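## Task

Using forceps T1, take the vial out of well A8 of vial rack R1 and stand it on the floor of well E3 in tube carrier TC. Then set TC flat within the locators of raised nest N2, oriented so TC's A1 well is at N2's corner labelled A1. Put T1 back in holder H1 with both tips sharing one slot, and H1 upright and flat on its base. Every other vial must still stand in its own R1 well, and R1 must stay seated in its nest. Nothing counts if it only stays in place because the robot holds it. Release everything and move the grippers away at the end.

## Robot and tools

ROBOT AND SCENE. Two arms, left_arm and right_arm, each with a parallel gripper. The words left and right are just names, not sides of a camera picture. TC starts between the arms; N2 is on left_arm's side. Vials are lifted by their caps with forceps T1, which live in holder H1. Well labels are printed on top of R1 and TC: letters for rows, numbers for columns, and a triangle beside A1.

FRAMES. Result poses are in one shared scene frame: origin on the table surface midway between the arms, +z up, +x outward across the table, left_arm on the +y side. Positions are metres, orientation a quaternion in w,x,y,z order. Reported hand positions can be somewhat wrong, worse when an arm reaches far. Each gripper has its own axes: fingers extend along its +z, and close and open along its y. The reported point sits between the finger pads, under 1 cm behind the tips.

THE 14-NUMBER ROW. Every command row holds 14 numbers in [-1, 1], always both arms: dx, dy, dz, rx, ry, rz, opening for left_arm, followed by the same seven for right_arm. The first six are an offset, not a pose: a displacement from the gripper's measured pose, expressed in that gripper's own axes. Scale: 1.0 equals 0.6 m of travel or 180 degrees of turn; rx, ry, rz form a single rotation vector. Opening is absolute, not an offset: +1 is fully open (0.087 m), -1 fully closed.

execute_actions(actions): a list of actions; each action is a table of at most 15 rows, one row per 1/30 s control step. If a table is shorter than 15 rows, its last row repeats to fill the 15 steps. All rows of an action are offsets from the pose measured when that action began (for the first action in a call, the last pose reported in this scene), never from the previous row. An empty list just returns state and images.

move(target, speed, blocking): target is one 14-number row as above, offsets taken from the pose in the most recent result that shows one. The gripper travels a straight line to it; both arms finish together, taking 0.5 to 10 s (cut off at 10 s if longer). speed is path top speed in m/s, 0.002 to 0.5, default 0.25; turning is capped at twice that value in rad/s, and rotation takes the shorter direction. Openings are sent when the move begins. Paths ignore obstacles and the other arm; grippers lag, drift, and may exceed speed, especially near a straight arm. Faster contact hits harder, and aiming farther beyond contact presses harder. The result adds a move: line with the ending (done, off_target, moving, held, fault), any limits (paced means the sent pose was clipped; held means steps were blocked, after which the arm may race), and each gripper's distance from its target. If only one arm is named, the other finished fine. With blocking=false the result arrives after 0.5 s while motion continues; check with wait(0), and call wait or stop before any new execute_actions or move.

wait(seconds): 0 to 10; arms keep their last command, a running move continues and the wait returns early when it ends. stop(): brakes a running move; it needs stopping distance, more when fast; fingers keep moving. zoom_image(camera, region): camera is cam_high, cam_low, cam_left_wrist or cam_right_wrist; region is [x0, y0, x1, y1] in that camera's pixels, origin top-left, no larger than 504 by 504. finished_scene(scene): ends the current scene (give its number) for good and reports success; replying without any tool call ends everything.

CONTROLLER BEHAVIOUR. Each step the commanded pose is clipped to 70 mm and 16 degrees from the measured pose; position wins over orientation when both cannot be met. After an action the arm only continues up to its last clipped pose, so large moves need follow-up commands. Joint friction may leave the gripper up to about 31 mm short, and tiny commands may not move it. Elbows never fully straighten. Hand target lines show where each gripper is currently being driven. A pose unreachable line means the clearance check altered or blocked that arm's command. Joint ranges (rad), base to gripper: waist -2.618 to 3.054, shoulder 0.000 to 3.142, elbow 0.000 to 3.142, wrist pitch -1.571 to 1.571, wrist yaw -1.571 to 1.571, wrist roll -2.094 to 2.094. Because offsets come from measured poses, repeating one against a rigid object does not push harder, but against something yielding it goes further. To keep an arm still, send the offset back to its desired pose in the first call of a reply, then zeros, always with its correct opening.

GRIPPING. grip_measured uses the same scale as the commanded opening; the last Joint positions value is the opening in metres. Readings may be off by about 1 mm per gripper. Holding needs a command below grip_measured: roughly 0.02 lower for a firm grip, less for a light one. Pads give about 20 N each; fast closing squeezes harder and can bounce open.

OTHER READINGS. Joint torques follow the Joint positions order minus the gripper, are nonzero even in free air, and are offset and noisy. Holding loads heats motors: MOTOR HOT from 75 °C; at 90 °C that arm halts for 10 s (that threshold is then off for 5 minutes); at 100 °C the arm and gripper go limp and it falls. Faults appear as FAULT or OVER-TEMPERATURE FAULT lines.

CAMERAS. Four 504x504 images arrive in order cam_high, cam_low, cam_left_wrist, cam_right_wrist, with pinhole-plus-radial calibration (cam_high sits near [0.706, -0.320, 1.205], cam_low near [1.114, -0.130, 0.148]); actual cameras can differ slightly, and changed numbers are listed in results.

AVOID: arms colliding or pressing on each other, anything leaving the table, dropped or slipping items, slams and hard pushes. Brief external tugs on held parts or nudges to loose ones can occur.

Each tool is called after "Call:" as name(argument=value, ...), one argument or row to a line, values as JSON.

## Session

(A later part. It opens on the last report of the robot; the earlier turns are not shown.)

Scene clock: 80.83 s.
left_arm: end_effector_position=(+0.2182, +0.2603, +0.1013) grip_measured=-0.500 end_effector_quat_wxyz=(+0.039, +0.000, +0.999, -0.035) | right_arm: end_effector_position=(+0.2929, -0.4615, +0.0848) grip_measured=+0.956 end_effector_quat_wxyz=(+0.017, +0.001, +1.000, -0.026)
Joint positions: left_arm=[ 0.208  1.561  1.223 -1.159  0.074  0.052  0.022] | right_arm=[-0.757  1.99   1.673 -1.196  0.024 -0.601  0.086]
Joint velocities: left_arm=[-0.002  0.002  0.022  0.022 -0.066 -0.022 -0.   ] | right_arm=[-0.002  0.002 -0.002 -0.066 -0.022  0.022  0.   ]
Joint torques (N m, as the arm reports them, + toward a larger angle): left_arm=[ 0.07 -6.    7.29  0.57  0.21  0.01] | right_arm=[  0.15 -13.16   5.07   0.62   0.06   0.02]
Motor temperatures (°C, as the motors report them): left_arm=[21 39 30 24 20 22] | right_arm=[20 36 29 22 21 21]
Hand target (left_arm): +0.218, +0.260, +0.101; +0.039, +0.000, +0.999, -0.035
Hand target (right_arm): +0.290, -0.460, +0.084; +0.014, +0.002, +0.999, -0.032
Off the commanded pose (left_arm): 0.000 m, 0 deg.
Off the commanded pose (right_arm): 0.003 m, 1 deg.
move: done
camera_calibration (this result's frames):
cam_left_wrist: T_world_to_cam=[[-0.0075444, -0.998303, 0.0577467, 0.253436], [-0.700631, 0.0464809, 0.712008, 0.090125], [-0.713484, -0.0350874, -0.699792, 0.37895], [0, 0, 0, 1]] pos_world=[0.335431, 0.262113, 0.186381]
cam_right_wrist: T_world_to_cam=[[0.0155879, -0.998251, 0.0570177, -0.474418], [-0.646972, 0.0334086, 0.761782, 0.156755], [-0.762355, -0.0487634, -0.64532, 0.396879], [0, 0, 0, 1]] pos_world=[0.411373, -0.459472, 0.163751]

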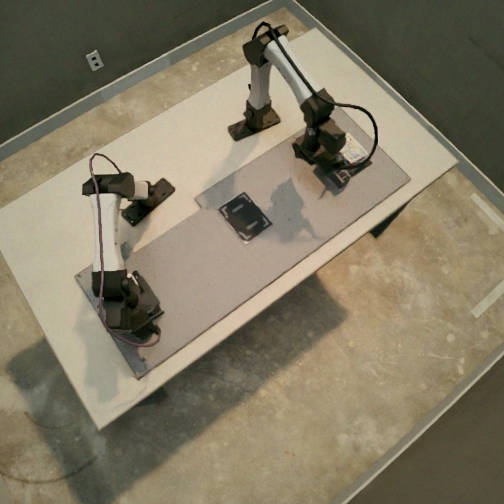

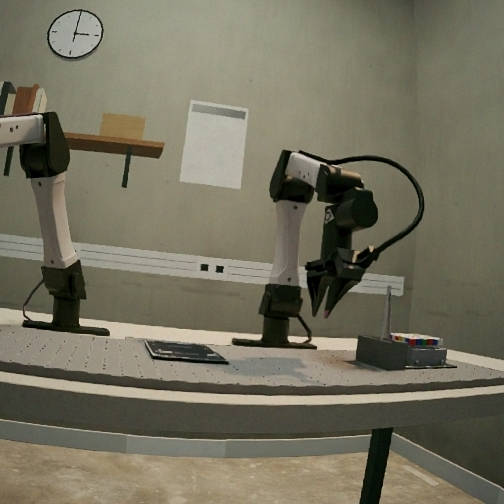

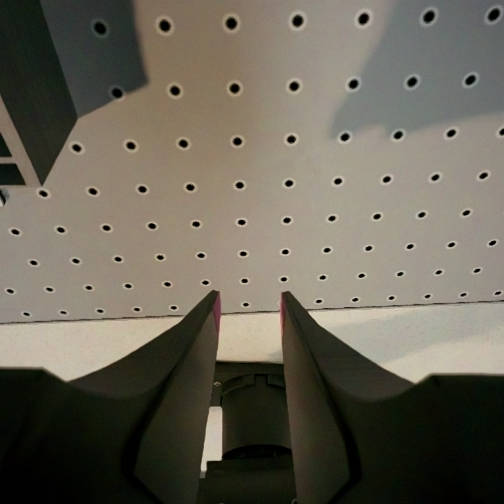

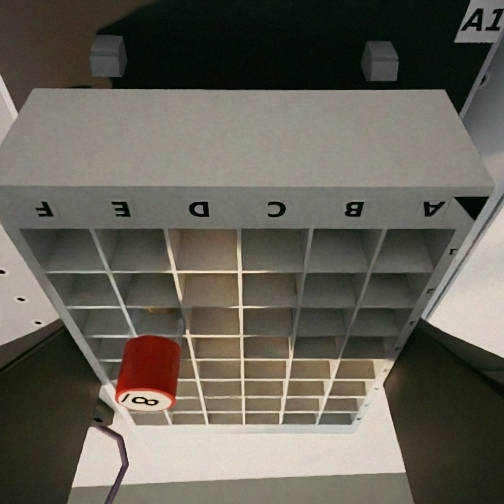

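Wrong rx sign; fix it.

Call:
move(
  target=[0,0,0,0,0,0,-0.5,0.006,0,0.012,-0.024,0,0,0.88],
  speed=0.03,
)

Scene clock: 82.53 s.
left_arm: end_effector_position=(+0.2182, +0.2603, +0.1013) grip_measured=-0.500 end_effector_quat_wxyz=(+0.039, +0.000, +0.999, -0.035) | right_arm: end_effector_position=(+0.2904, -0.4614, +0.0837) grip_measured=+0.956 end_effector_quat_wxyz=(+0.028, +0.002, +1.000, -0.003)
Joint positions: left_arm=[ 0.208  1.561  1.223 -1.159  0.074  0.052  0.022] | right_arm=[-0.784  1.99   1.673 -1.205 -0.029 -0.625  0.086]
Joint velocities: left_arm=[-0.002  0.027 -0.007 -0.066  0.007 -0.051 -0.   ] | right_arm=[ 0.002 -0.012  0.002 -0.051 -0.066  0.022  0.   ]
Joint torques (N m, as the arm reports them, + toward a larger angle): left_arm=[ 0.05 -6.04  7.14  0.56  0.2   0.03] | right_arm=[-1.16 -9.37  8.69  0.43 -0.2  -0.14]
Motor temperatures (°C, as the motors report them): left_arm=[21 39 30 24 20 22] | right_arm=[20 37 29 22 21 21]
Hand target (left_arm): +0.218, +0.260, +0.101; +0.039, +0.000, +0.999, -0.035
Hand target (right_arm): +0.289, -0.462, +0.078; +0.018, +0.001, +1.000, +0.011
Off the commanded pose (left_arm): 0.000 m, 0 deg.
Off the commanded pose (right_arm): 0.006 m, 2 deg.
move: done
camera_calibration (this result's frames):
cam_left_wrist: T_world_to_cam=[[-0.0075444, -0.998303, 0.0577467, 0.253436], [-0.700631, 0.0464809, 0.712008, 0.090125], [-0.713484, -0.0350874, -0.699792, 0.37895], [0, 0, 0, 1]] pos_world=[0.335431, 0.262113, 0.186381]
cam_right_wrist: T_world_to_cam=[[0.0152787, -0.999822, 0.0110636, -0.471022], [-0.664024, -0.00187335, 0.747709, 0.145769], [-0.747555, -0.0187705, -0.663934, 0.405422], [0, 0, 0, 1]] pos_world=[0.407066, -0.463055, 0.165391]

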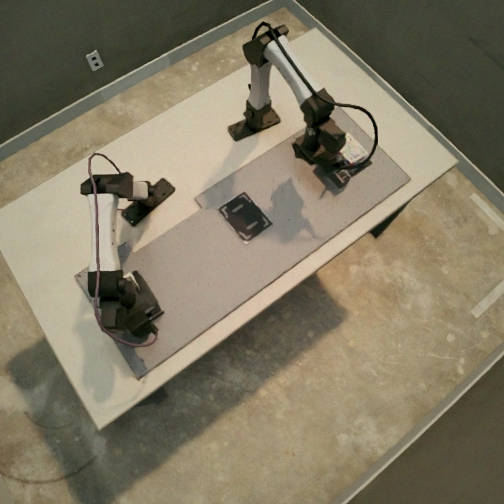

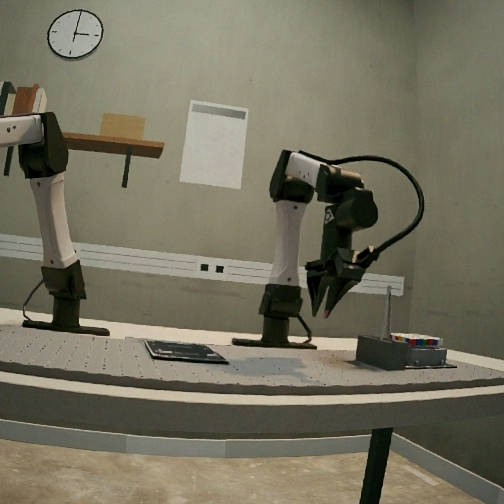

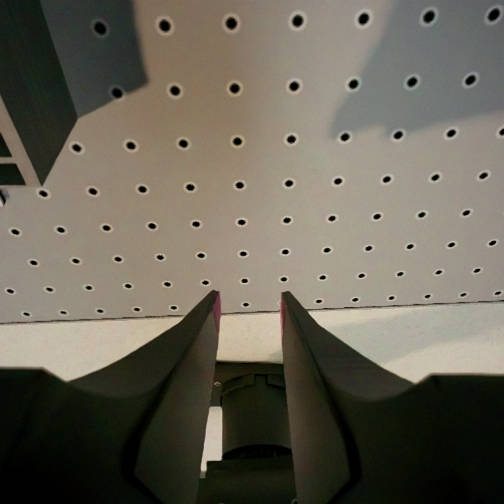

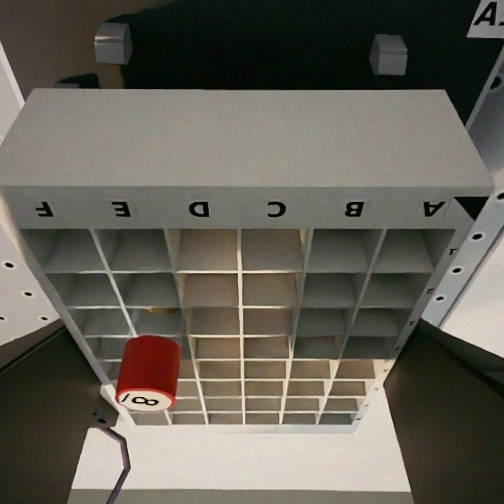

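Call:
move(
  target=[0,0,0,0,0,0,-0.5,0.004,-0.003,0.022,0,0.008,0.018,0.88],
  speed=0.03,
)

Scene clock: 84.17 s.
left_arm: end_effector_position=(+0.2182, +0.2603, +0.1013) grip_measured=-0.500 end_effector_quat_wxyz=(+0.039, +0.000, +0.999, -0.035) | right_arm: end_effector_position=(+0.2928, -0.4615, +0.0835) grip_measured=+0.956 end_effector_quat_wxyz=(+0.033, +0.022, +0.999, -0.006)
Joint positions: left_arm=[ 0.208  1.561  1.223 -1.159  0.074  0.052  0.022] | right_arm=[-0.784  1.99   1.673 -1.193 -0.028 -0.584  0.086]
Joint velocities: left_arm=[-0.007 -0.007 -0.002  0.022  0.022 -0.051  0.001] | right_arm=[-0.012  0.002 -0.017  0.051  0.037 -0.081  0.001]
Joint torques (N m, as the arm reports them, + toward a larger angle): left_arm=[ 0.04 -5.98  7.19  0.59  0.24  0.02] | right_arm=[-0.99 -9.67  5.91  0.64  0.01  0.01]
Motor temperatures (°C, as the motors report them): left_arm=[21 39 30 24 20 22] | right_arm=[20 37 29 22 21 21]
Hand target (left_arm): +0.218, +0.260, +0.101; +0.039, +0.000, +0.999, -0.035
Hand target (right_arm): +0.288, -0.463, +0.071; +0.016, +0.030, +0.999, -0.002
Off the commanded pose (left_arm): 0.000 m, 0 deg.
Off the commanded pose (right_arm): 0.014 m, 2 deg.
move: off_target (right_arm)
camera_calibration (this result's frames):
cam_left_wrist: T_world_to_cam=[[-0.0075444, -0.998303, 0.0577467, 0.253436], [-0.700631, 0.0464809, 0.712008, 0.090125], [-0.713484, -0.0350874, -0.699792, 0.37895], [0, 0, 0, 1]] pos_world=[0.335431, 0.262113, 0.186381]
cam_right_wrist: T_world_to_cam=[[-0.0259868, -0.999538, 0.0157661, -0.459325], [-0.6707, 0.029128, 0.741157, 0.164363], [-0.741273, 0.00868594, -0.671147, 0.418489], [0, 0, 0, 1]] pos_world=[0.408517, -0.467535, 0.16629]

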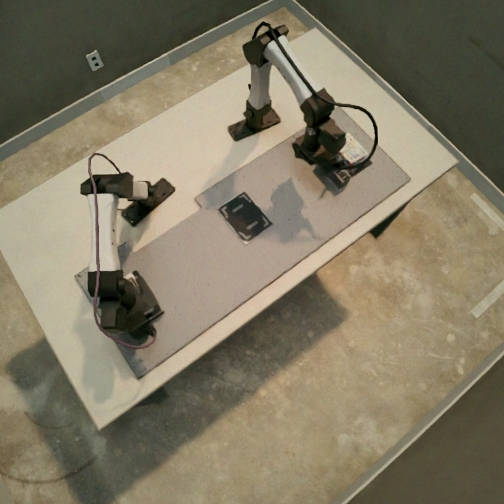

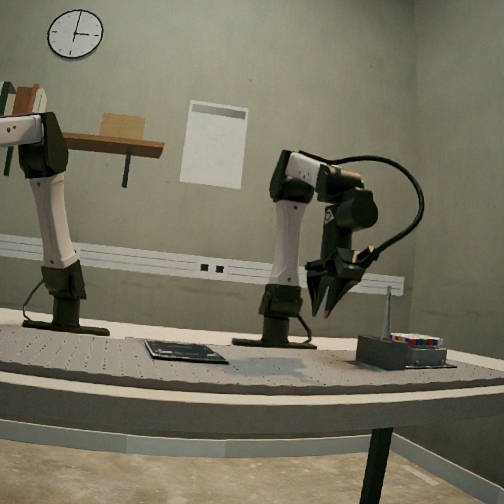

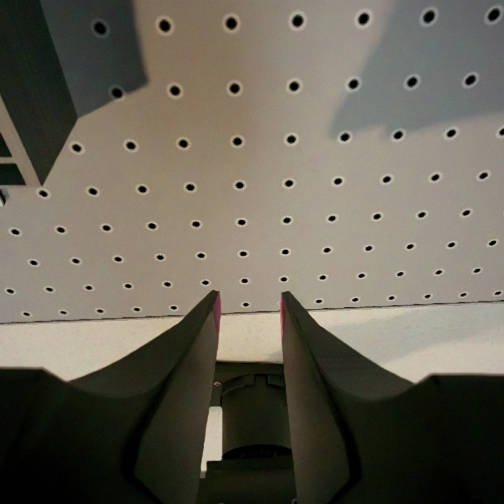

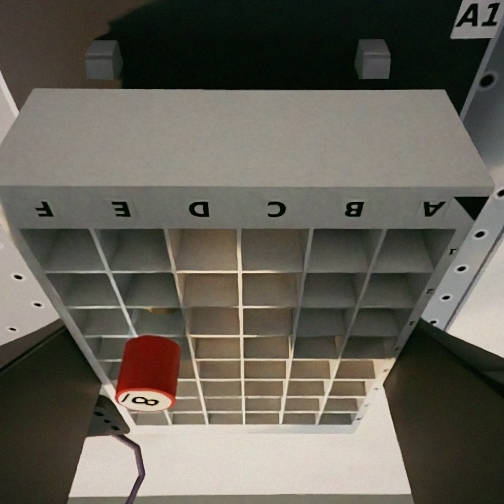

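Aligned. Locators will hit wall if descending straight; bias −x.

Call:
move(
  target=[0,0,0,0,0,0,-0.5,0.012,0.004,0.03,0,0.01,0,0.88],
  speed=0.02,
)

Scene clock: 85.77 s.
left_arm: end_effector_position=(+0.2182, +0.2603, +0.1013) grip_measured=-0.500 end_effector_quat_wxyz=(+0.039, +0.000, +0.999, -0.035) | right_arm: end_effector_position=(+0.2907, -0.4611, +0.0745) grip_measured=+0.956 end_effector_quat_wxyz=(+0.030, +0.023, +0.999, -0.007)
Joint positions: left_arm=[ 0.208  1.561  1.223 -1.159  0.074  0.052  0.022] | right_arm=[-0.784  1.99   1.636 -1.16  -0.023 -0.583  0.086]
Joint velocities: left_arm=[ 0.007 -0.007 -0.002  0.007 -0.037 -0.037 -0.001] | right_arm=[ 0.012 -0.002  0.022 -0.022  0.022 -0.051 -0.001]
Joint torques (N m, as the arm reports them, + toward a larger angle): left_arm=[ 0.07 -6.11  7.35  0.56  0.21  0.03] | right_arm=[ -0.15 -11.17   4.74   0.68   0.01  -0.05]
Motor temperatures (°C, as the motors report them): left_arm=[21 38 30 24 20 22] | right_arm=[20 37 29 22 21 21]
Hand target (left_arm): +0.218, +0.260, +0.101; +0.039, +0.000, +0.999, -0.035
Hand target (right_arm): +0.287, -0.459, +0.065; +0.017, +0.022, +1.000, -0.005
Off the commanded pose (left_arm): 0.000 m, 0 deg.
Off the commanded pose (right_arm): 0.010 m, 1 deg.
move: done
camera_calibration (this result's frames):
cam_left_wrist: T_world_to_cam=[[-0.0075444, -0.998303, 0.0577467, 0.253436], [-0.700631, 0.0464809, 0.712008, 0.090125], [-0.713484, -0.0350874, -0.699792, 0.37895], [0, 0, 0, 1]] pos_world=[0.335431, 0.262113, 0.186381]
cam_right_wrist: T_world_to_cam=[[-0.0277129, -0.999459, 0.0176854, -0.458396], [-0.665806, 0.0316521, 0.745453, 0.169029], [-0.74561, 0.00888363, -0.666323, 0.411856], [0, 0, 0, 1]] pos_world=[0.406922, -0.467158, 0.156533]

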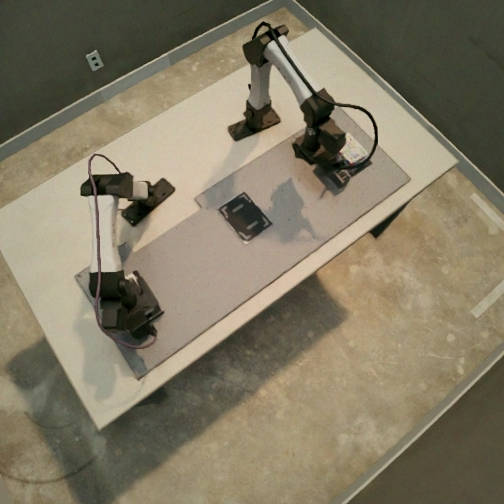

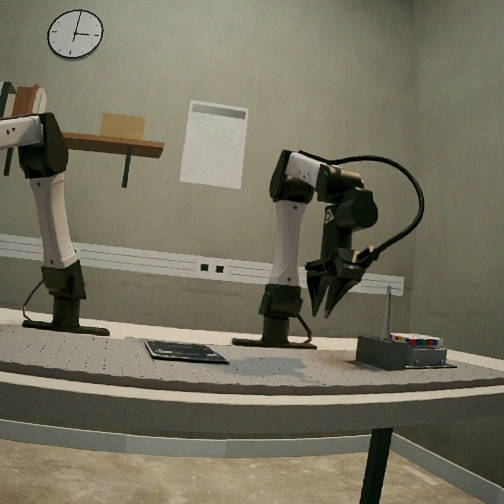

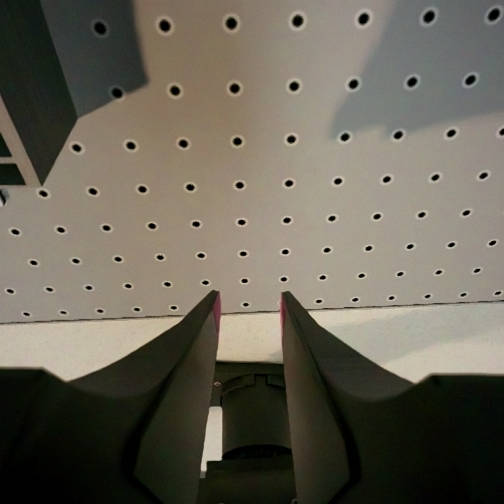

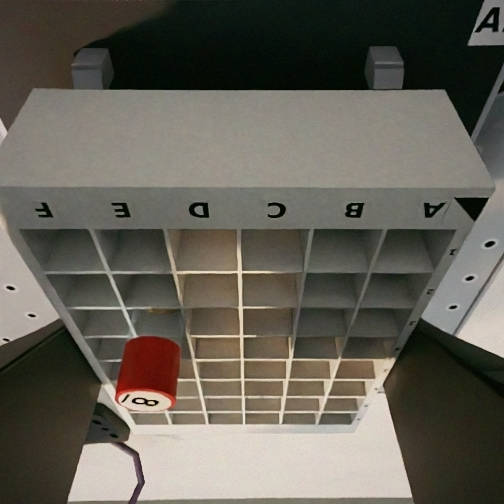

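Call:
move(
  target=[0,0,0,0,0,0,-0.5,0.008,0.004,0.03,0,0.008,0,0.88],
  speed=0.02,
)

Scene clock: 87.23 s.
left_arm: end_effector_position=(+0.2182, +0.2603, +0.1013) grip_measured=-0.500 end_effector_quat_wxyz=(+0.039, +0.000, +0.999, -0.035) | right_arm: end_effector_position=(+0.2919, -0.4621, +0.0700) grip_measured=+0.956 end_effector_quat_wxyz=(+0.033, +0.023, +0.999, -0.009)
Joint positions: left_arm=[ 0.208  1.561  1.223 -1.159  0.074  0.052  0.022] | right_arm=[-0.784  1.99   1.619 -1.135 -0.022 -0.583  0.086]
Joint velocities: left_arm=[-0.012  0.002 -0.007 -0.037 -0.022 -0.007 -0.   ] | right_arm=[-0.007  0.002 -0.012 -0.037 -0.022  0.007 -0.001]
Joint torques (N m, as the arm reports them, + toward a larger angle): left_arm=[ 0.09 -6.06  7.23  0.58  0.24  0.04] | right_arm=[ -0.05 -10.81   3.68   0.75  -0.02  -0.01]
Motor temperatures (°C, as the motors report them): left_arm=[21 38 30 24 20 22] | right_arm=[20 37 29 22 21 21]
Hand target (left_arm): +0.218, +0.260, +0.101; +0.039, +0.000, +0.999, -0.035
Hand target (right_arm): +0.287, -0.459, +0.057; +0.017, +0.023, +1.000, -0.006
Off the commanded pose (left_arm): 0.000 m, 0 deg.
Off the commanded pose (right_arm): 0.015 m, 2 deg.
move: off_target (right_arm)
camera_calibration (this result's frames):
cam_left_wrist: T_world_to_cam=[[-0.0075444, -0.998303, 0.0577467, 0.253436], [-0.700631, 0.0464809, 0.712008, 0.090125], [-0.713484, -0.0350874, -0.699792, 0.37895], [0, 0, 0, 1]] pos_world=[0.335431, 0.262113, 0.186381]
cam_right_wrist: T_world_to_cam=[[-0.0278687, -0.999353, 0.0227473, -0.459528], [-0.670681, 0.0355673, 0.740893, 0.176758], [-0.741222, 0.00539152, -0.671238, 0.407272], [0, 0, 0, 1]] pos_world=[0.407621, -0.467714, 0.15287]

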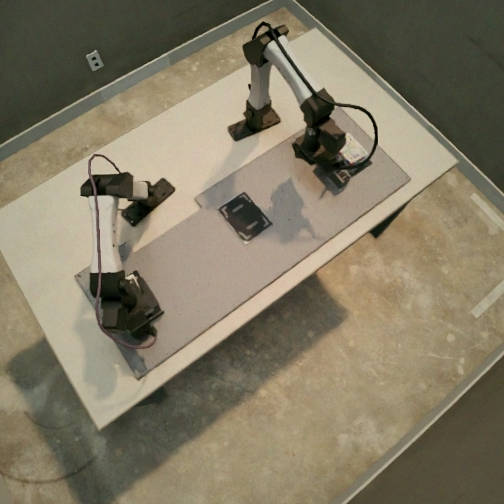

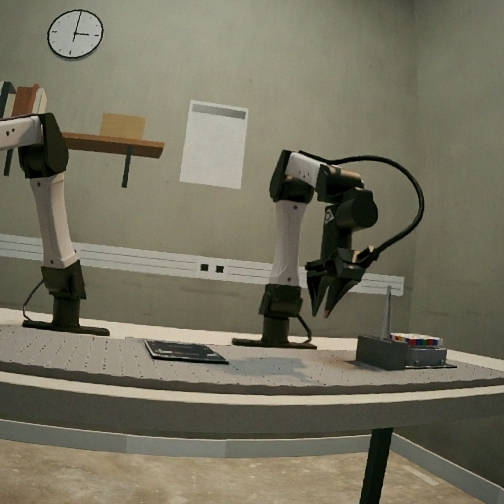

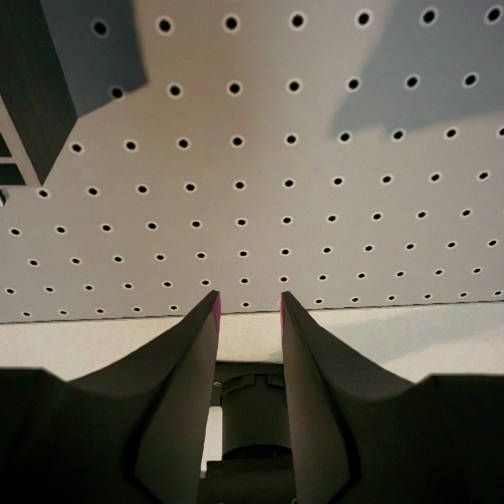

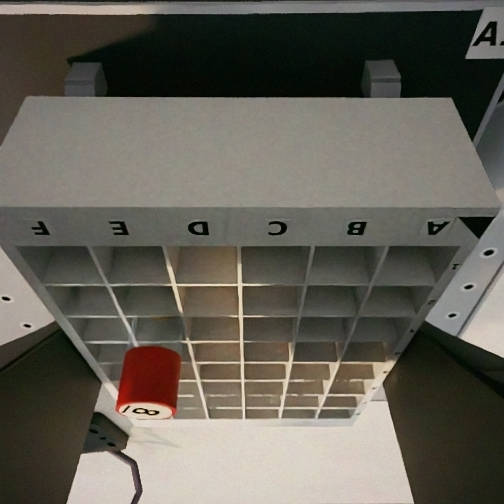

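Call:
move(
  target=[0,0,0,0,0,0,-0.5,0.014,0.006,0.004,0,0,0,0.88],
  speed=0.02,
)

Scene clock: 88.27 s.
left_arm: end_effector_position=(+0.2182, +0.2603, +0.1013) grip_measured=-0.500 end_effector_quat_wxyz=(+0.039, +0.000, +0.999, -0.035) | right_arm: end_effector_position=(+0.2909, -0.4613, +0.0706) grip_measured=+0.956 end_effector_quat_wxyz=(+0.039, +0.022, +0.999, -0.014)
Joint positions: left_arm=[ 0.208  1.561  1.223 -1.159  0.074  0.052  0.022] | right_arm=[-0.784  1.969  1.592 -1.114 -0.022 -0.584  0.086]
Joint velocities: left_arm=[-0.037 -0.002 -0.022 -0.022 -0.022  0.081 -0.   ] | right_arm=[ 0.002 -0.012  0.002  0.037  0.022 -0.066  0.001]
Joint torques (N m, as the arm reports them, + toward a larger angle): left_arm=[ 0.1  -5.98  7.23  0.57  0.23  0.03] | right_arm=[ -0.95 -12.92   4.6    0.62  -0.13  -0.06]
Motor temperatures (°C, as the motors report them): left_arm=[21 38 30 24 20 22] | right_arm=[20 37 29 22 21 21]
Hand target (left_arm): +0.218, +0.260, +0.101; +0.039, +0.000, +0.999, -0.035
Hand target (right_arm): +0.284, -0.458, +0.067; +0.033, +0.023, +0.999, -0.009
Off the commanded pose (left_arm): 0.000 m, 0 deg.
Off the commanded pose (right_arm): 0.008 m, 1 deg.
move: done
camera_calibration (this result's frames):
cam_left_wrist: T_world_to_cam=[[-0.0075444, -0.998303, 0.0577467, 0.253436], [-0.700631, 0.0464809, 0.712008, 0.090125], [-0.713484, -0.0350874, -0.699792, 0.37895], [0, 0, 0, 1]] pos_world=[0.335431, 0.262113, 0.186381]
cam_right_wrist: T_world_to_cam=[[-0.0266916, -0.999141, 0.0317118, -0.459735], [-0.680024, 0.0414001, 0.73202, 0.181598], [-0.732704, -0.00202601, -0.680545, 0.401639], [0, 0, 0, 1]] pos_world=[0.405502, -0.466044, 0.154979]

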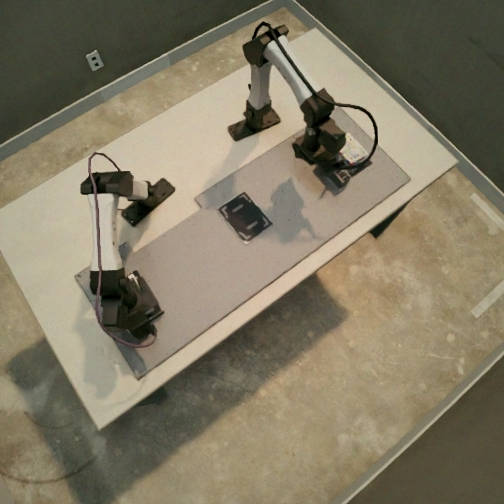

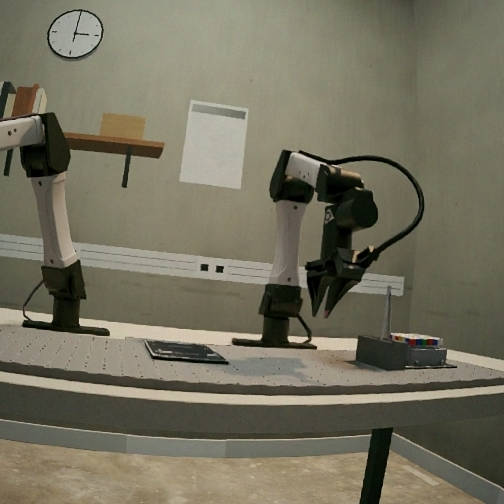

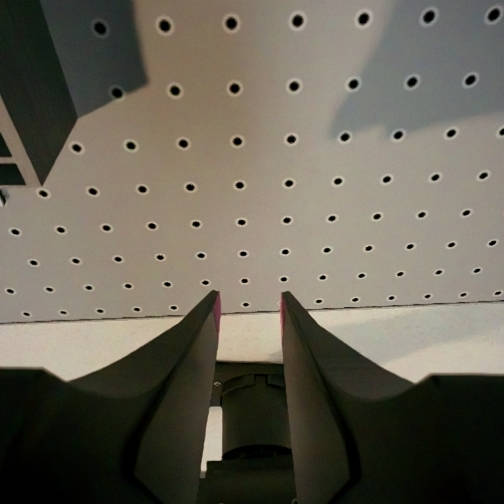

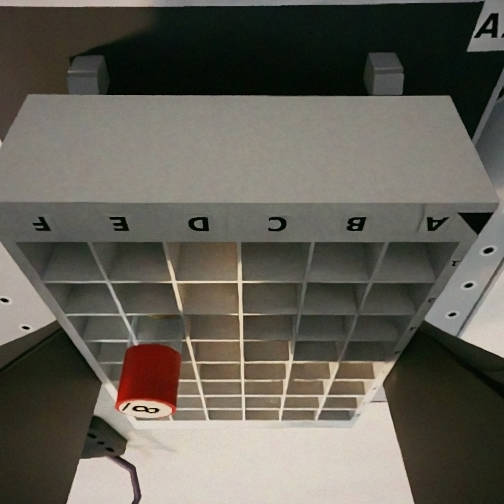

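Pitch +x end down and lower.

Call:
move(
  target=[0,0,0,0,0,0,-0.5,0.008,0.004,0.02,-0.01,0.025,0,0.88],
  speed=0.02,
)

Scene clock: 91.30 s.
left_arm: end_effector_position=(+0.2182, +0.2603, +0.1013) grip_measured=-0.500 end_effector_quat_wxyz=(+0.039, +0.000, +0.999, -0.035) | right_arm: end_effector_position=(+0.2904, -0.4615, +0.0698) grip_measured=+0.956 end_effector_quat_wxyz=(+0.027, +0.022, +0.999, -0.006)
Joint positions: left_arm=[ 0.208  1.561  1.223 -1.159  0.074  0.052  0.022] | right_arm=[-0.784  1.997  1.627 -1.149 -0.02  -0.584  0.086]
Joint velocities: left_arm=[-0.012  0.002 -0.012 -0.007 -0.007  0.007 -0.001] | right_arm=[-0.002  0.007  0.017  0.022 -0.066  0.037  0.   ]
Joint torques (N m, as the arm reports them, + toward a larger angle): left_arm=[ 0.1  -6.02  7.19  0.57  0.22  0.06] | right_arm=[-0.02 -8.66  7.55  0.34  0.02 -0.03]
Motor temperatures (°C, as the motors report them): left_arm=[21 38 30 24 20 22] | right_arm=[20 38 29 22 21 21]
Hand target (left_arm): +0.218, +0.260, +0.101; +0.039, +0.000, +0.999, -0.035
Hand target (right_arm): +0.287, -0.459, +0.058; +0.001, +0.022, +1.000, +0.003
Off the commanded pose (left_arm): 0.000 m, 0 deg.
Off the commanded pose (right_arm): 0.012 m, 3 deg.
move: off_target (right_arm)
camera_calibration (this result's frames):
cam_left_wrist: T_world_to_cam=[[-0.0075444, -0.998303, 0.0577467, 0.253436], [-0.700631, 0.0464809, 0.712008, 0.090125], [-0.713484, -0.0350874, -0.699792, 0.37895], [0, 0, 0, 1]] pos_world=[0.335431, 0.262113, 0.186381]
cam_right_wrist: T_world_to_cam=[[-0.026237, -0.999508, 0.0171596, -0.459182], [-0.661663, 0.0302308, 0.749192, 0.170198], [-0.749342, 0.00830268, -0.662131, 0.409086], [0, 0, 0, 1]] pos_world=[0.407112, -0.467498, 0.151237]

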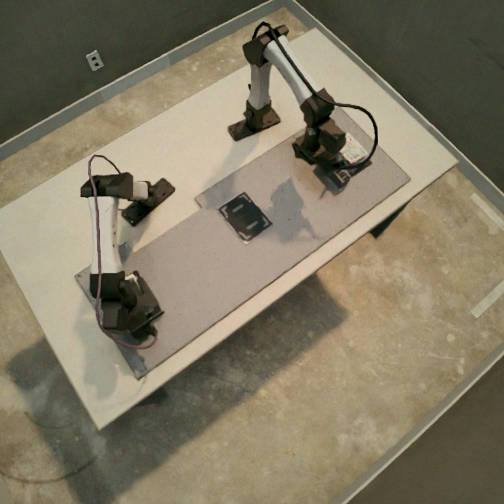

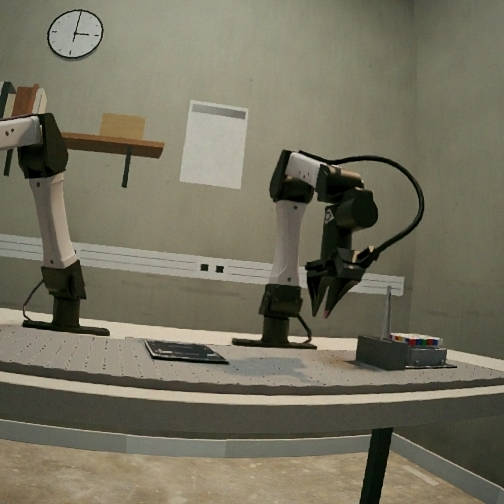

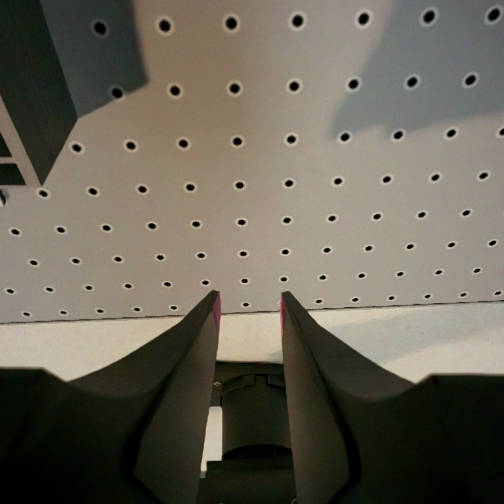

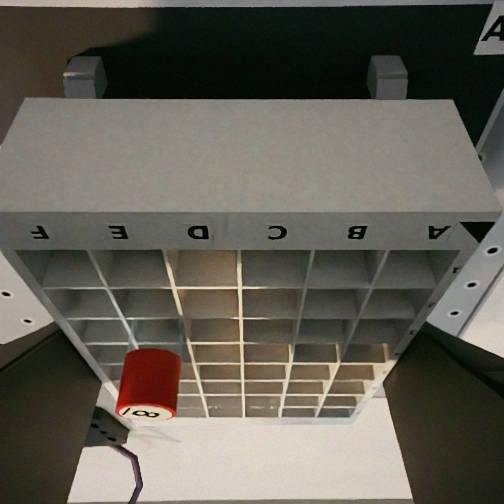

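Call:
move(
  target=[0,0,0,0,0,0,-0.5,0.016,0.008,-0.006,0,0,0,0.88],
  speed=0.02,
)

Call:
move(
  target=[0,0,0,0,0,0,-0.5,0.006,0.004,0.03,0,0,0,0.88],
  speed=0.02,
)

Scene clock: 92.50 s.
left_arm: end_effector_position=(+0.2182, +0.2603, +0.1013) grip_measured=-0.500 end_effector_quat_wxyz=(+0.039, +0.000, +0.999, -0.035) | right_arm: end_effector_position=(+0.2890, -0.4610, +0.0721) grip_measured=+0.956 end_effector_quat_wxyz=(+0.033, +0.020, +0.999, -0.012)
Joint positions: left_arm=[ 0.208  1.561  1.223 -1.159  0.074  0.052  0.022] | right_arm=[-0.784  1.973  1.603 -1.133 -0.019 -0.589  0.086]
Joint velocities: left_arm=[-0.002 -0.017  0.007  0.022  0.037 -0.037  0.   ] | right_arm=[-0.002  0.002  0.002 -0.11   0.037  0.022 -0.001]
Joint torques (N m, as the arm reports them, + toward a larger angle): left_arm=[ 0.02 -5.97  7.24  0.56  0.21  0.05] | right_arm=[ -0.88 -13.41   4.75   0.47  -0.14  -0.02]
Motor temperatures (°C, as the motors report them): left_arm=[21 38 30 24 20 22] | right_arm=[20 38 29 22 21 21]
Hand target (left_arm): +0.218, +0.260, +0.101; +0.039, +0.000, +0.999, -0.035
Hand target (right_arm): +0.281, -0.456, +0.073; +0.027, +0.022, +0.999, -0.006
Off the commanded pose (left_arm): 0.000 m, 0 deg.
Off the commanded pose (right_arm): 0.009 m, 1 deg.
move: done
camera_calibration (this result's frames):
cam_left_wrist: T_world_to_cam=[[-0.0075444, -0.998303, 0.0577467, 0.253436], [-0.700631, 0.0464809, 0.712008, 0.090125], [-0.713484, -0.0350874, -0.699792, 0.37895], [0, 0, 0, 1]] pos_world=[0.335431, 0.262113, 0.186381]
cam_right_wrist: T_world_to_cam=[[-0.0220392, -0.999364, 0.0280165, -0.460659], [-0.670955, 0.0355602, 0.740645, 0.173312], [-0.741171, -0.00247456, -0.671312, 0.402799], [0, 0, 0, 1]] pos_world=[0.404675, -0.465532, 0.154947]

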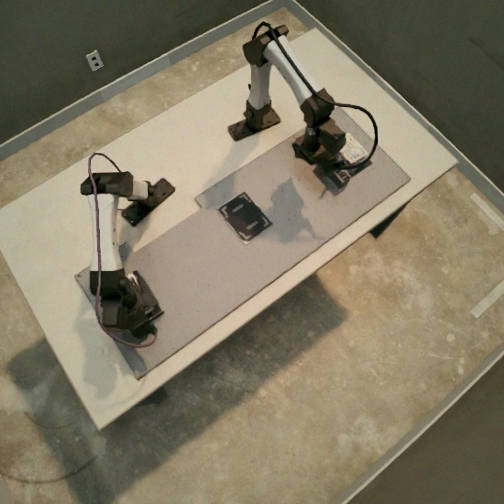

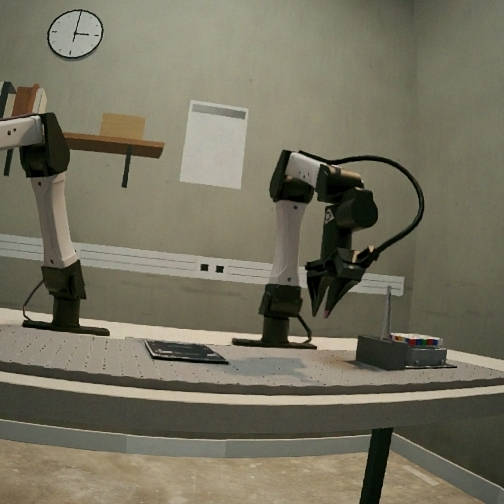

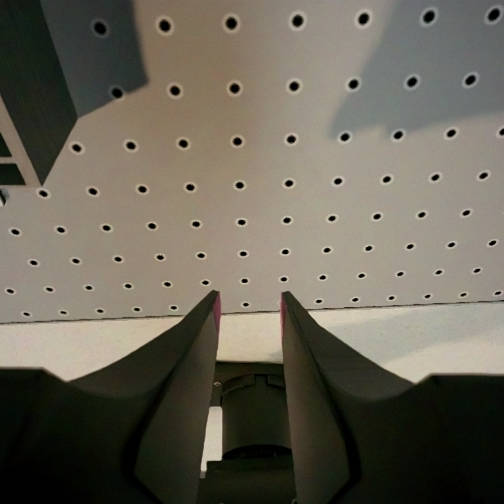

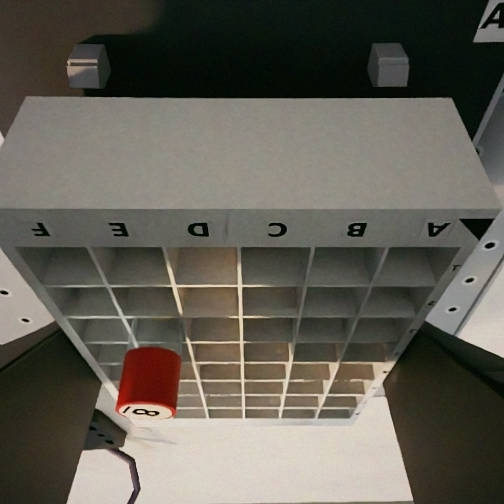

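Scene clock: 93.67 s.
left_arm: end_effector_position=(+0.2182, +0.2603, +0.1013) grip_measured=-0.500 end_effector_quat_wxyz=(+0.039, +0.000, +0.999, -0.035) | right_arm: end_effector_position=(+0.2890, -0.4613, +0.0659) grip_measured=+0.956 end_effector_quat_wxyz=(+0.037, +0.020, +0.999, -0.015)
Joint positions: left_arm=[ 0.208  1.561  1.223 -1.159  0.074  0.052  0.022] | right_arm=[-0.784  1.967  1.571 -1.095 -0.017 -0.589  0.086]
Joint velocities: left_arm=[ 0.007 -0.022  0.012  0.037 -0.051 -0.066 -0.001] | right_arm=[ 0.012 -0.007 -0.007  0.022  0.007  0.007 -0.   ]
Joint torques (N m, as the arm reports them, + toward a larger angle): left_arm=[ 0.03 -6.09  7.25  0.57  0.24  0.06] | right_arm=[ -0.47 -11.38   3.69   0.82  -0.11  -0.1 ]
Motor temperatures (°C, as the motors report them): left_arm=[21 38 30 24 20 22] | right_arm=[20 38 29 22 21 21]
Hand target (left_arm): +0.218, +0.260, +0.101; +0.039, +0.000, +0.999, -0.035
Hand target (right_arm): +0.286, -0.459, +0.054; +0.033, +0.020, +0.999, -0.011
Off the commanded pose (left_arm): 0.000 m, 0 deg.
Off the commanded pose (right_arm): 0.013 m, 1 deg.
move: off_target (right_arm)
camera_calibration (this result's frames):
cam_left_wrist: T_world_to_cam=[[-0.0075444, -0.998303, 0.0577467, 0.253436], [-0.700631, 0.0464809, 0.712008, 0.090125], [-0.713484, -0.0350874, -0.699792, 0.37895], [0, 0, 0, 1]] pos_world=[0.335431, 0.262113, 0.186381]
cam_right_wrist: T_world_to_cam=[[-0.0223741, -0.999135, 0.0350436, -0.461049], [-0.676827, 0.040936, 0.735003, 0.182509], [-0.735802, -0.00727349, -0.677158, 0.395319], [0, 0, 0, 1]] pos_world=[0.404088, -0.465247, 0.149706]

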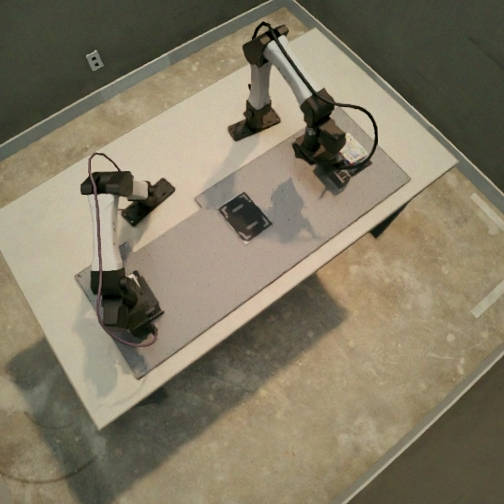

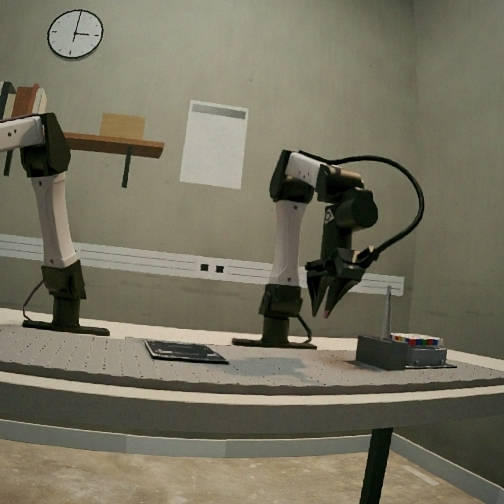

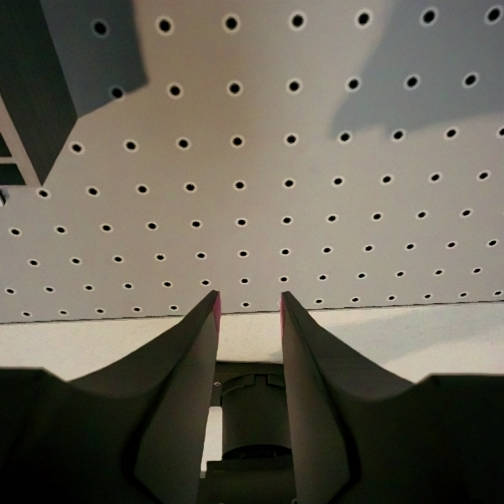

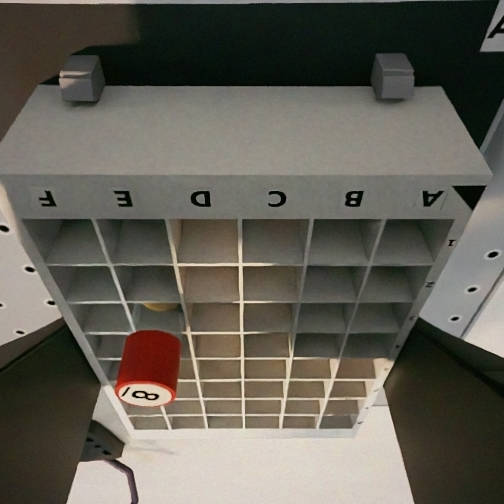

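Seated. Release and lift.

Call:
move(
  target=[0,0,0,0,0,0,-0.5,0,0,0,0,0,0,1],
)

Call:
move(
  target=[0,0,0,0,0,0,-0.5,0,0,-0.13,0,0,0,1],
  speed=0.08,
)

Scene clock: 94.67 s.
left_arm: end_effector_position=(+0.2182, +0.2603, +0.1013) grip_measured=-0.500 end_effector_quat_wxyz=(+0.039, +0.000, +0.999, -0.035) | right_arm: end_effector_position=(+0.2890, -0.4613, +0.0658) grip_measured=+1.000 end_effector_quat_wxyz=(+0.037, +0.020, +0.999, -0.015)
Joint positions: left_arm=[ 0.208  1.561  1.223 -1.159  0.074  0.052  0.022] | right_arm=[-0.784  1.967  1.57  -1.095 -0.017 -0.589  0.087]
Joint velocities: left_arm=[ 0.007 -0.017 -0.007 -0.051 -0.022 -0.11  -0.001] | right_arm=[ 0.002 -0.002  0.002  0.051 -0.037  0.022  0.   ]
Joint torques (N m, as the arm reports them, + toward a larger angle): left_arm=[ 0.07 -6.04  7.17  0.58  0.2   0.02] | right_arm=[ -0.49 -11.97   6.97   0.61  -0.11  -0.05]
Motor temperatures (°C, as the motors report them): left_arm=[21 38 30 24 20 22] | right_arm=[20 38 29 22 21 21]
Hand target (left_arm): +0.218, +0.260, +0.101; +0.039, +0.000, +0.999, -0.035
Hand target (right_arm): +0.289, -0.461, +0.066; +0.037, +0.020, +0.999, -0.015
Off the commanded pose (left_arm): 0.000 m, 0 deg.
Off the commanded pose (right_arm): 0.000 m, 0 deg.
move: done
camera_calibration (this result's frames):
cam_left_wrist: T_world_to_cam=[[-0.0075444, -0.998303, 0.0577467, 0.253436], [-0.700631, 0.0464809, 0.712008, 0.090125], [-0.713484, -0.0350874, -0.699792, 0.37895], [0, 0, 0, 1]] pos_world=[0.335431, 0.262113, 0.186381]
cam_right_wrist: T_world_to_cam=[[-0.0223741, -0.999135, 0.0350436, -0.461038], [-0.676827, 0.040936, 0.735003, 0.18257], [-0.735802, -0.00727349, -0.677158, 0.395246], [0, 0, 0, 1]] pos_world=[0.404076, -0.465238, 0.149611]

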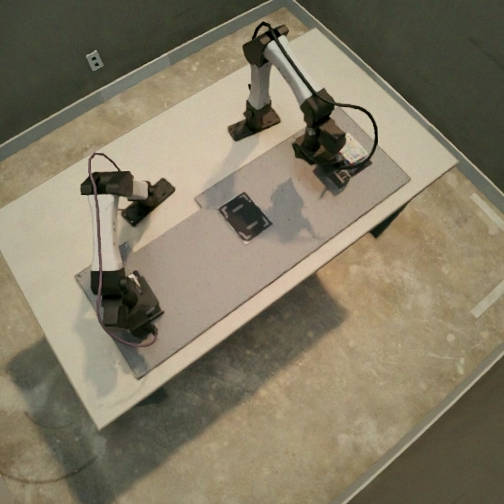

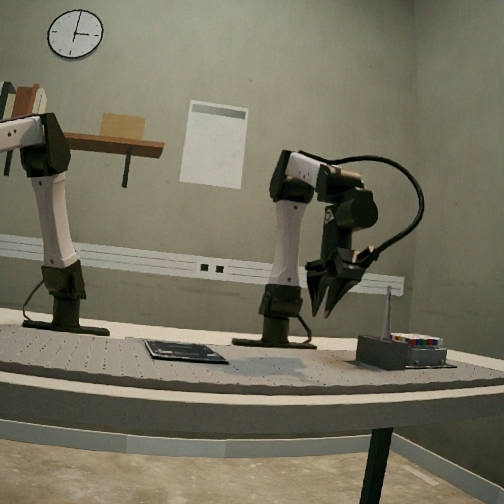

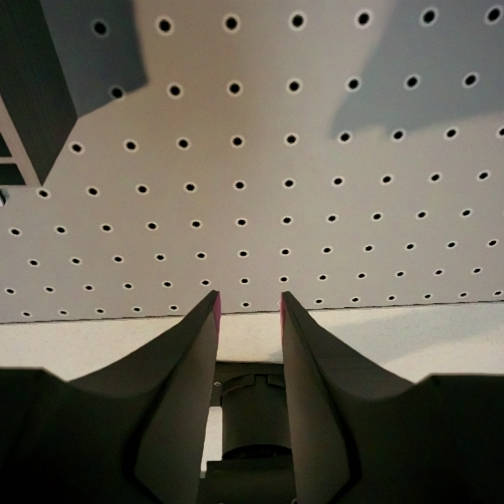

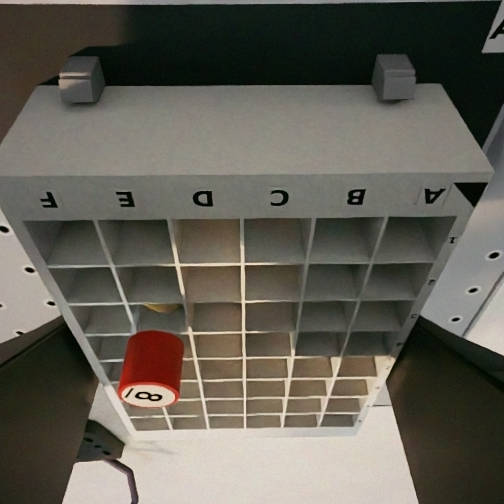

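Scene clock: 96.20 s.
left_arm: end_effector_position=(+0.2182, +0.2603, +0.1013) grip_measured=-0.500 end_effector_quat_wxyz=(+0.039, +0.000, +0.999, -0.035) | right_arm: end_effector_position=(+0.2856, -0.4588, +0.1369) grip_measured=+1.000 end_effector_quat_wxyz=(+0.036, +0.020, +0.999, -0.014)
Joint positions: left_arm=[ 0.208  1.561  1.223 -1.159  0.074  0.052  0.022] | right_arm=[-0.784  1.949  1.827 -1.374 -0.017 -0.589  0.087]
Joint velocities: left_arm=[ 0.002 -0.007 -0.012 -0.095 -0.007  0.066 -0.   ] | right_arm=[ 0.007 -0.002  0.002  0.007 -0.037  0.037  0.   ]
Joint torques (N m, as the arm reports them, + toward a larger angle): left_arm=[ 0.04 -5.98  7.21  0.55  0.21  0.03] | right_arm=[ -0.78 -12.13   8.13   0.45  -0.12  -0.07]
Motor temperatures (°C, as the motors report them): left_arm=[21 38 30 24 20 22] | right_arm=[20 38 29 22 21 21]
Hand target (left_arm): +0.218, +0.260, +0.101; +0.039, +0.000, +0.999, -0.035
Hand target (right_arm): +0.284, -0.458, +0.144; +0.037, +0.020, +0.999, -0.015
Off the commanded pose (left_arm): 0.000 m, 0 deg.
Off the commanded pose (right_arm): 0.007 m, 0 deg.
move: done
camera_calibration (this result's frames):
cam_left_wrist: T_world_to_cam=[[-0.0075444, -0.998303, 0.0577467, 0.253436], [-0.700631, 0.0464809, 0.712008, 0.090125], [-0.713484, -0.0350874, -0.699792, 0.37895], [0, 0, 0, 1]] pos_world=[0.335431, 0.262113, 0.186381]
cam_right_wrist: T_world_to_cam=[[-0.0222694, -0.999212, 0.0328691, -0.460902], [-0.674557, 0.0392833, 0.737177, 0.126159], [-0.737887, -0.00575565, -0.6749, 0.441934], [0, 0, 0, 1]] pos_world=[0.400934, -0.462951, 0.22041]

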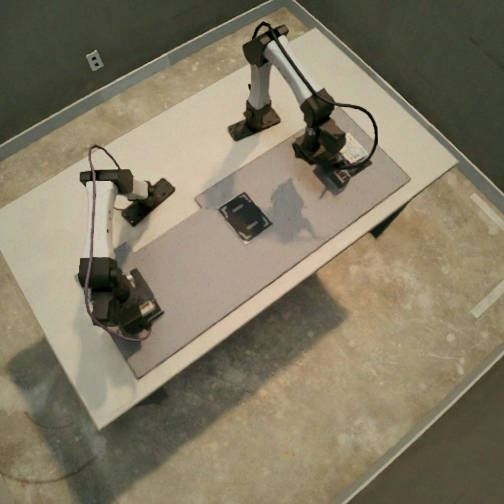

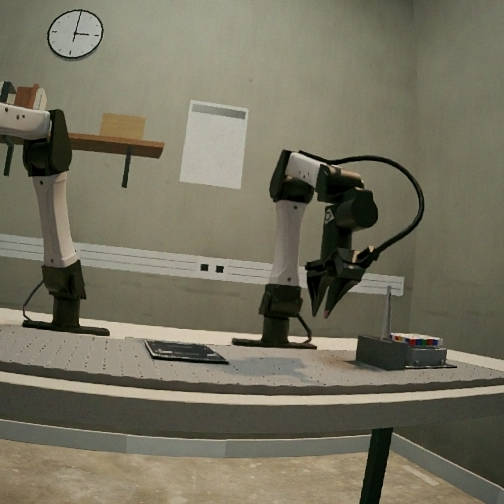

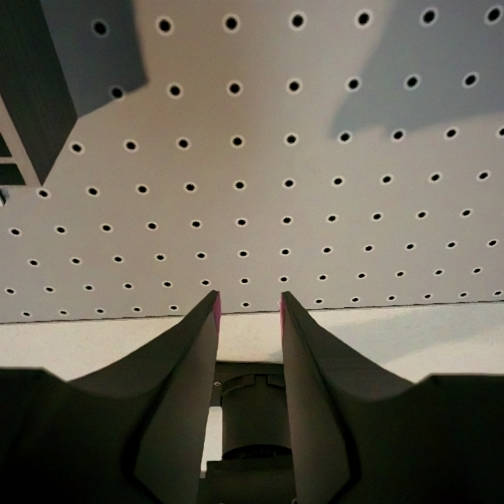

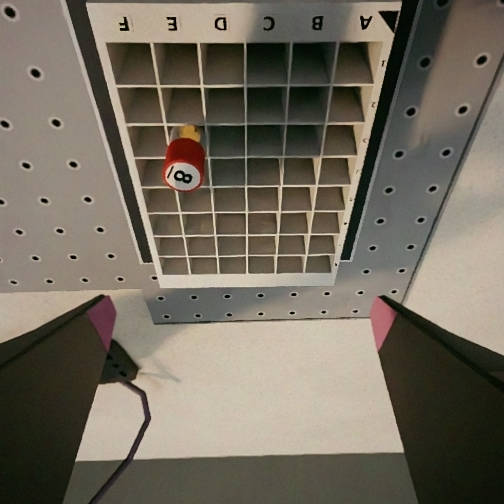

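Call:
finished_scene(
  scene=2,
)

The scene is finished: the task was done.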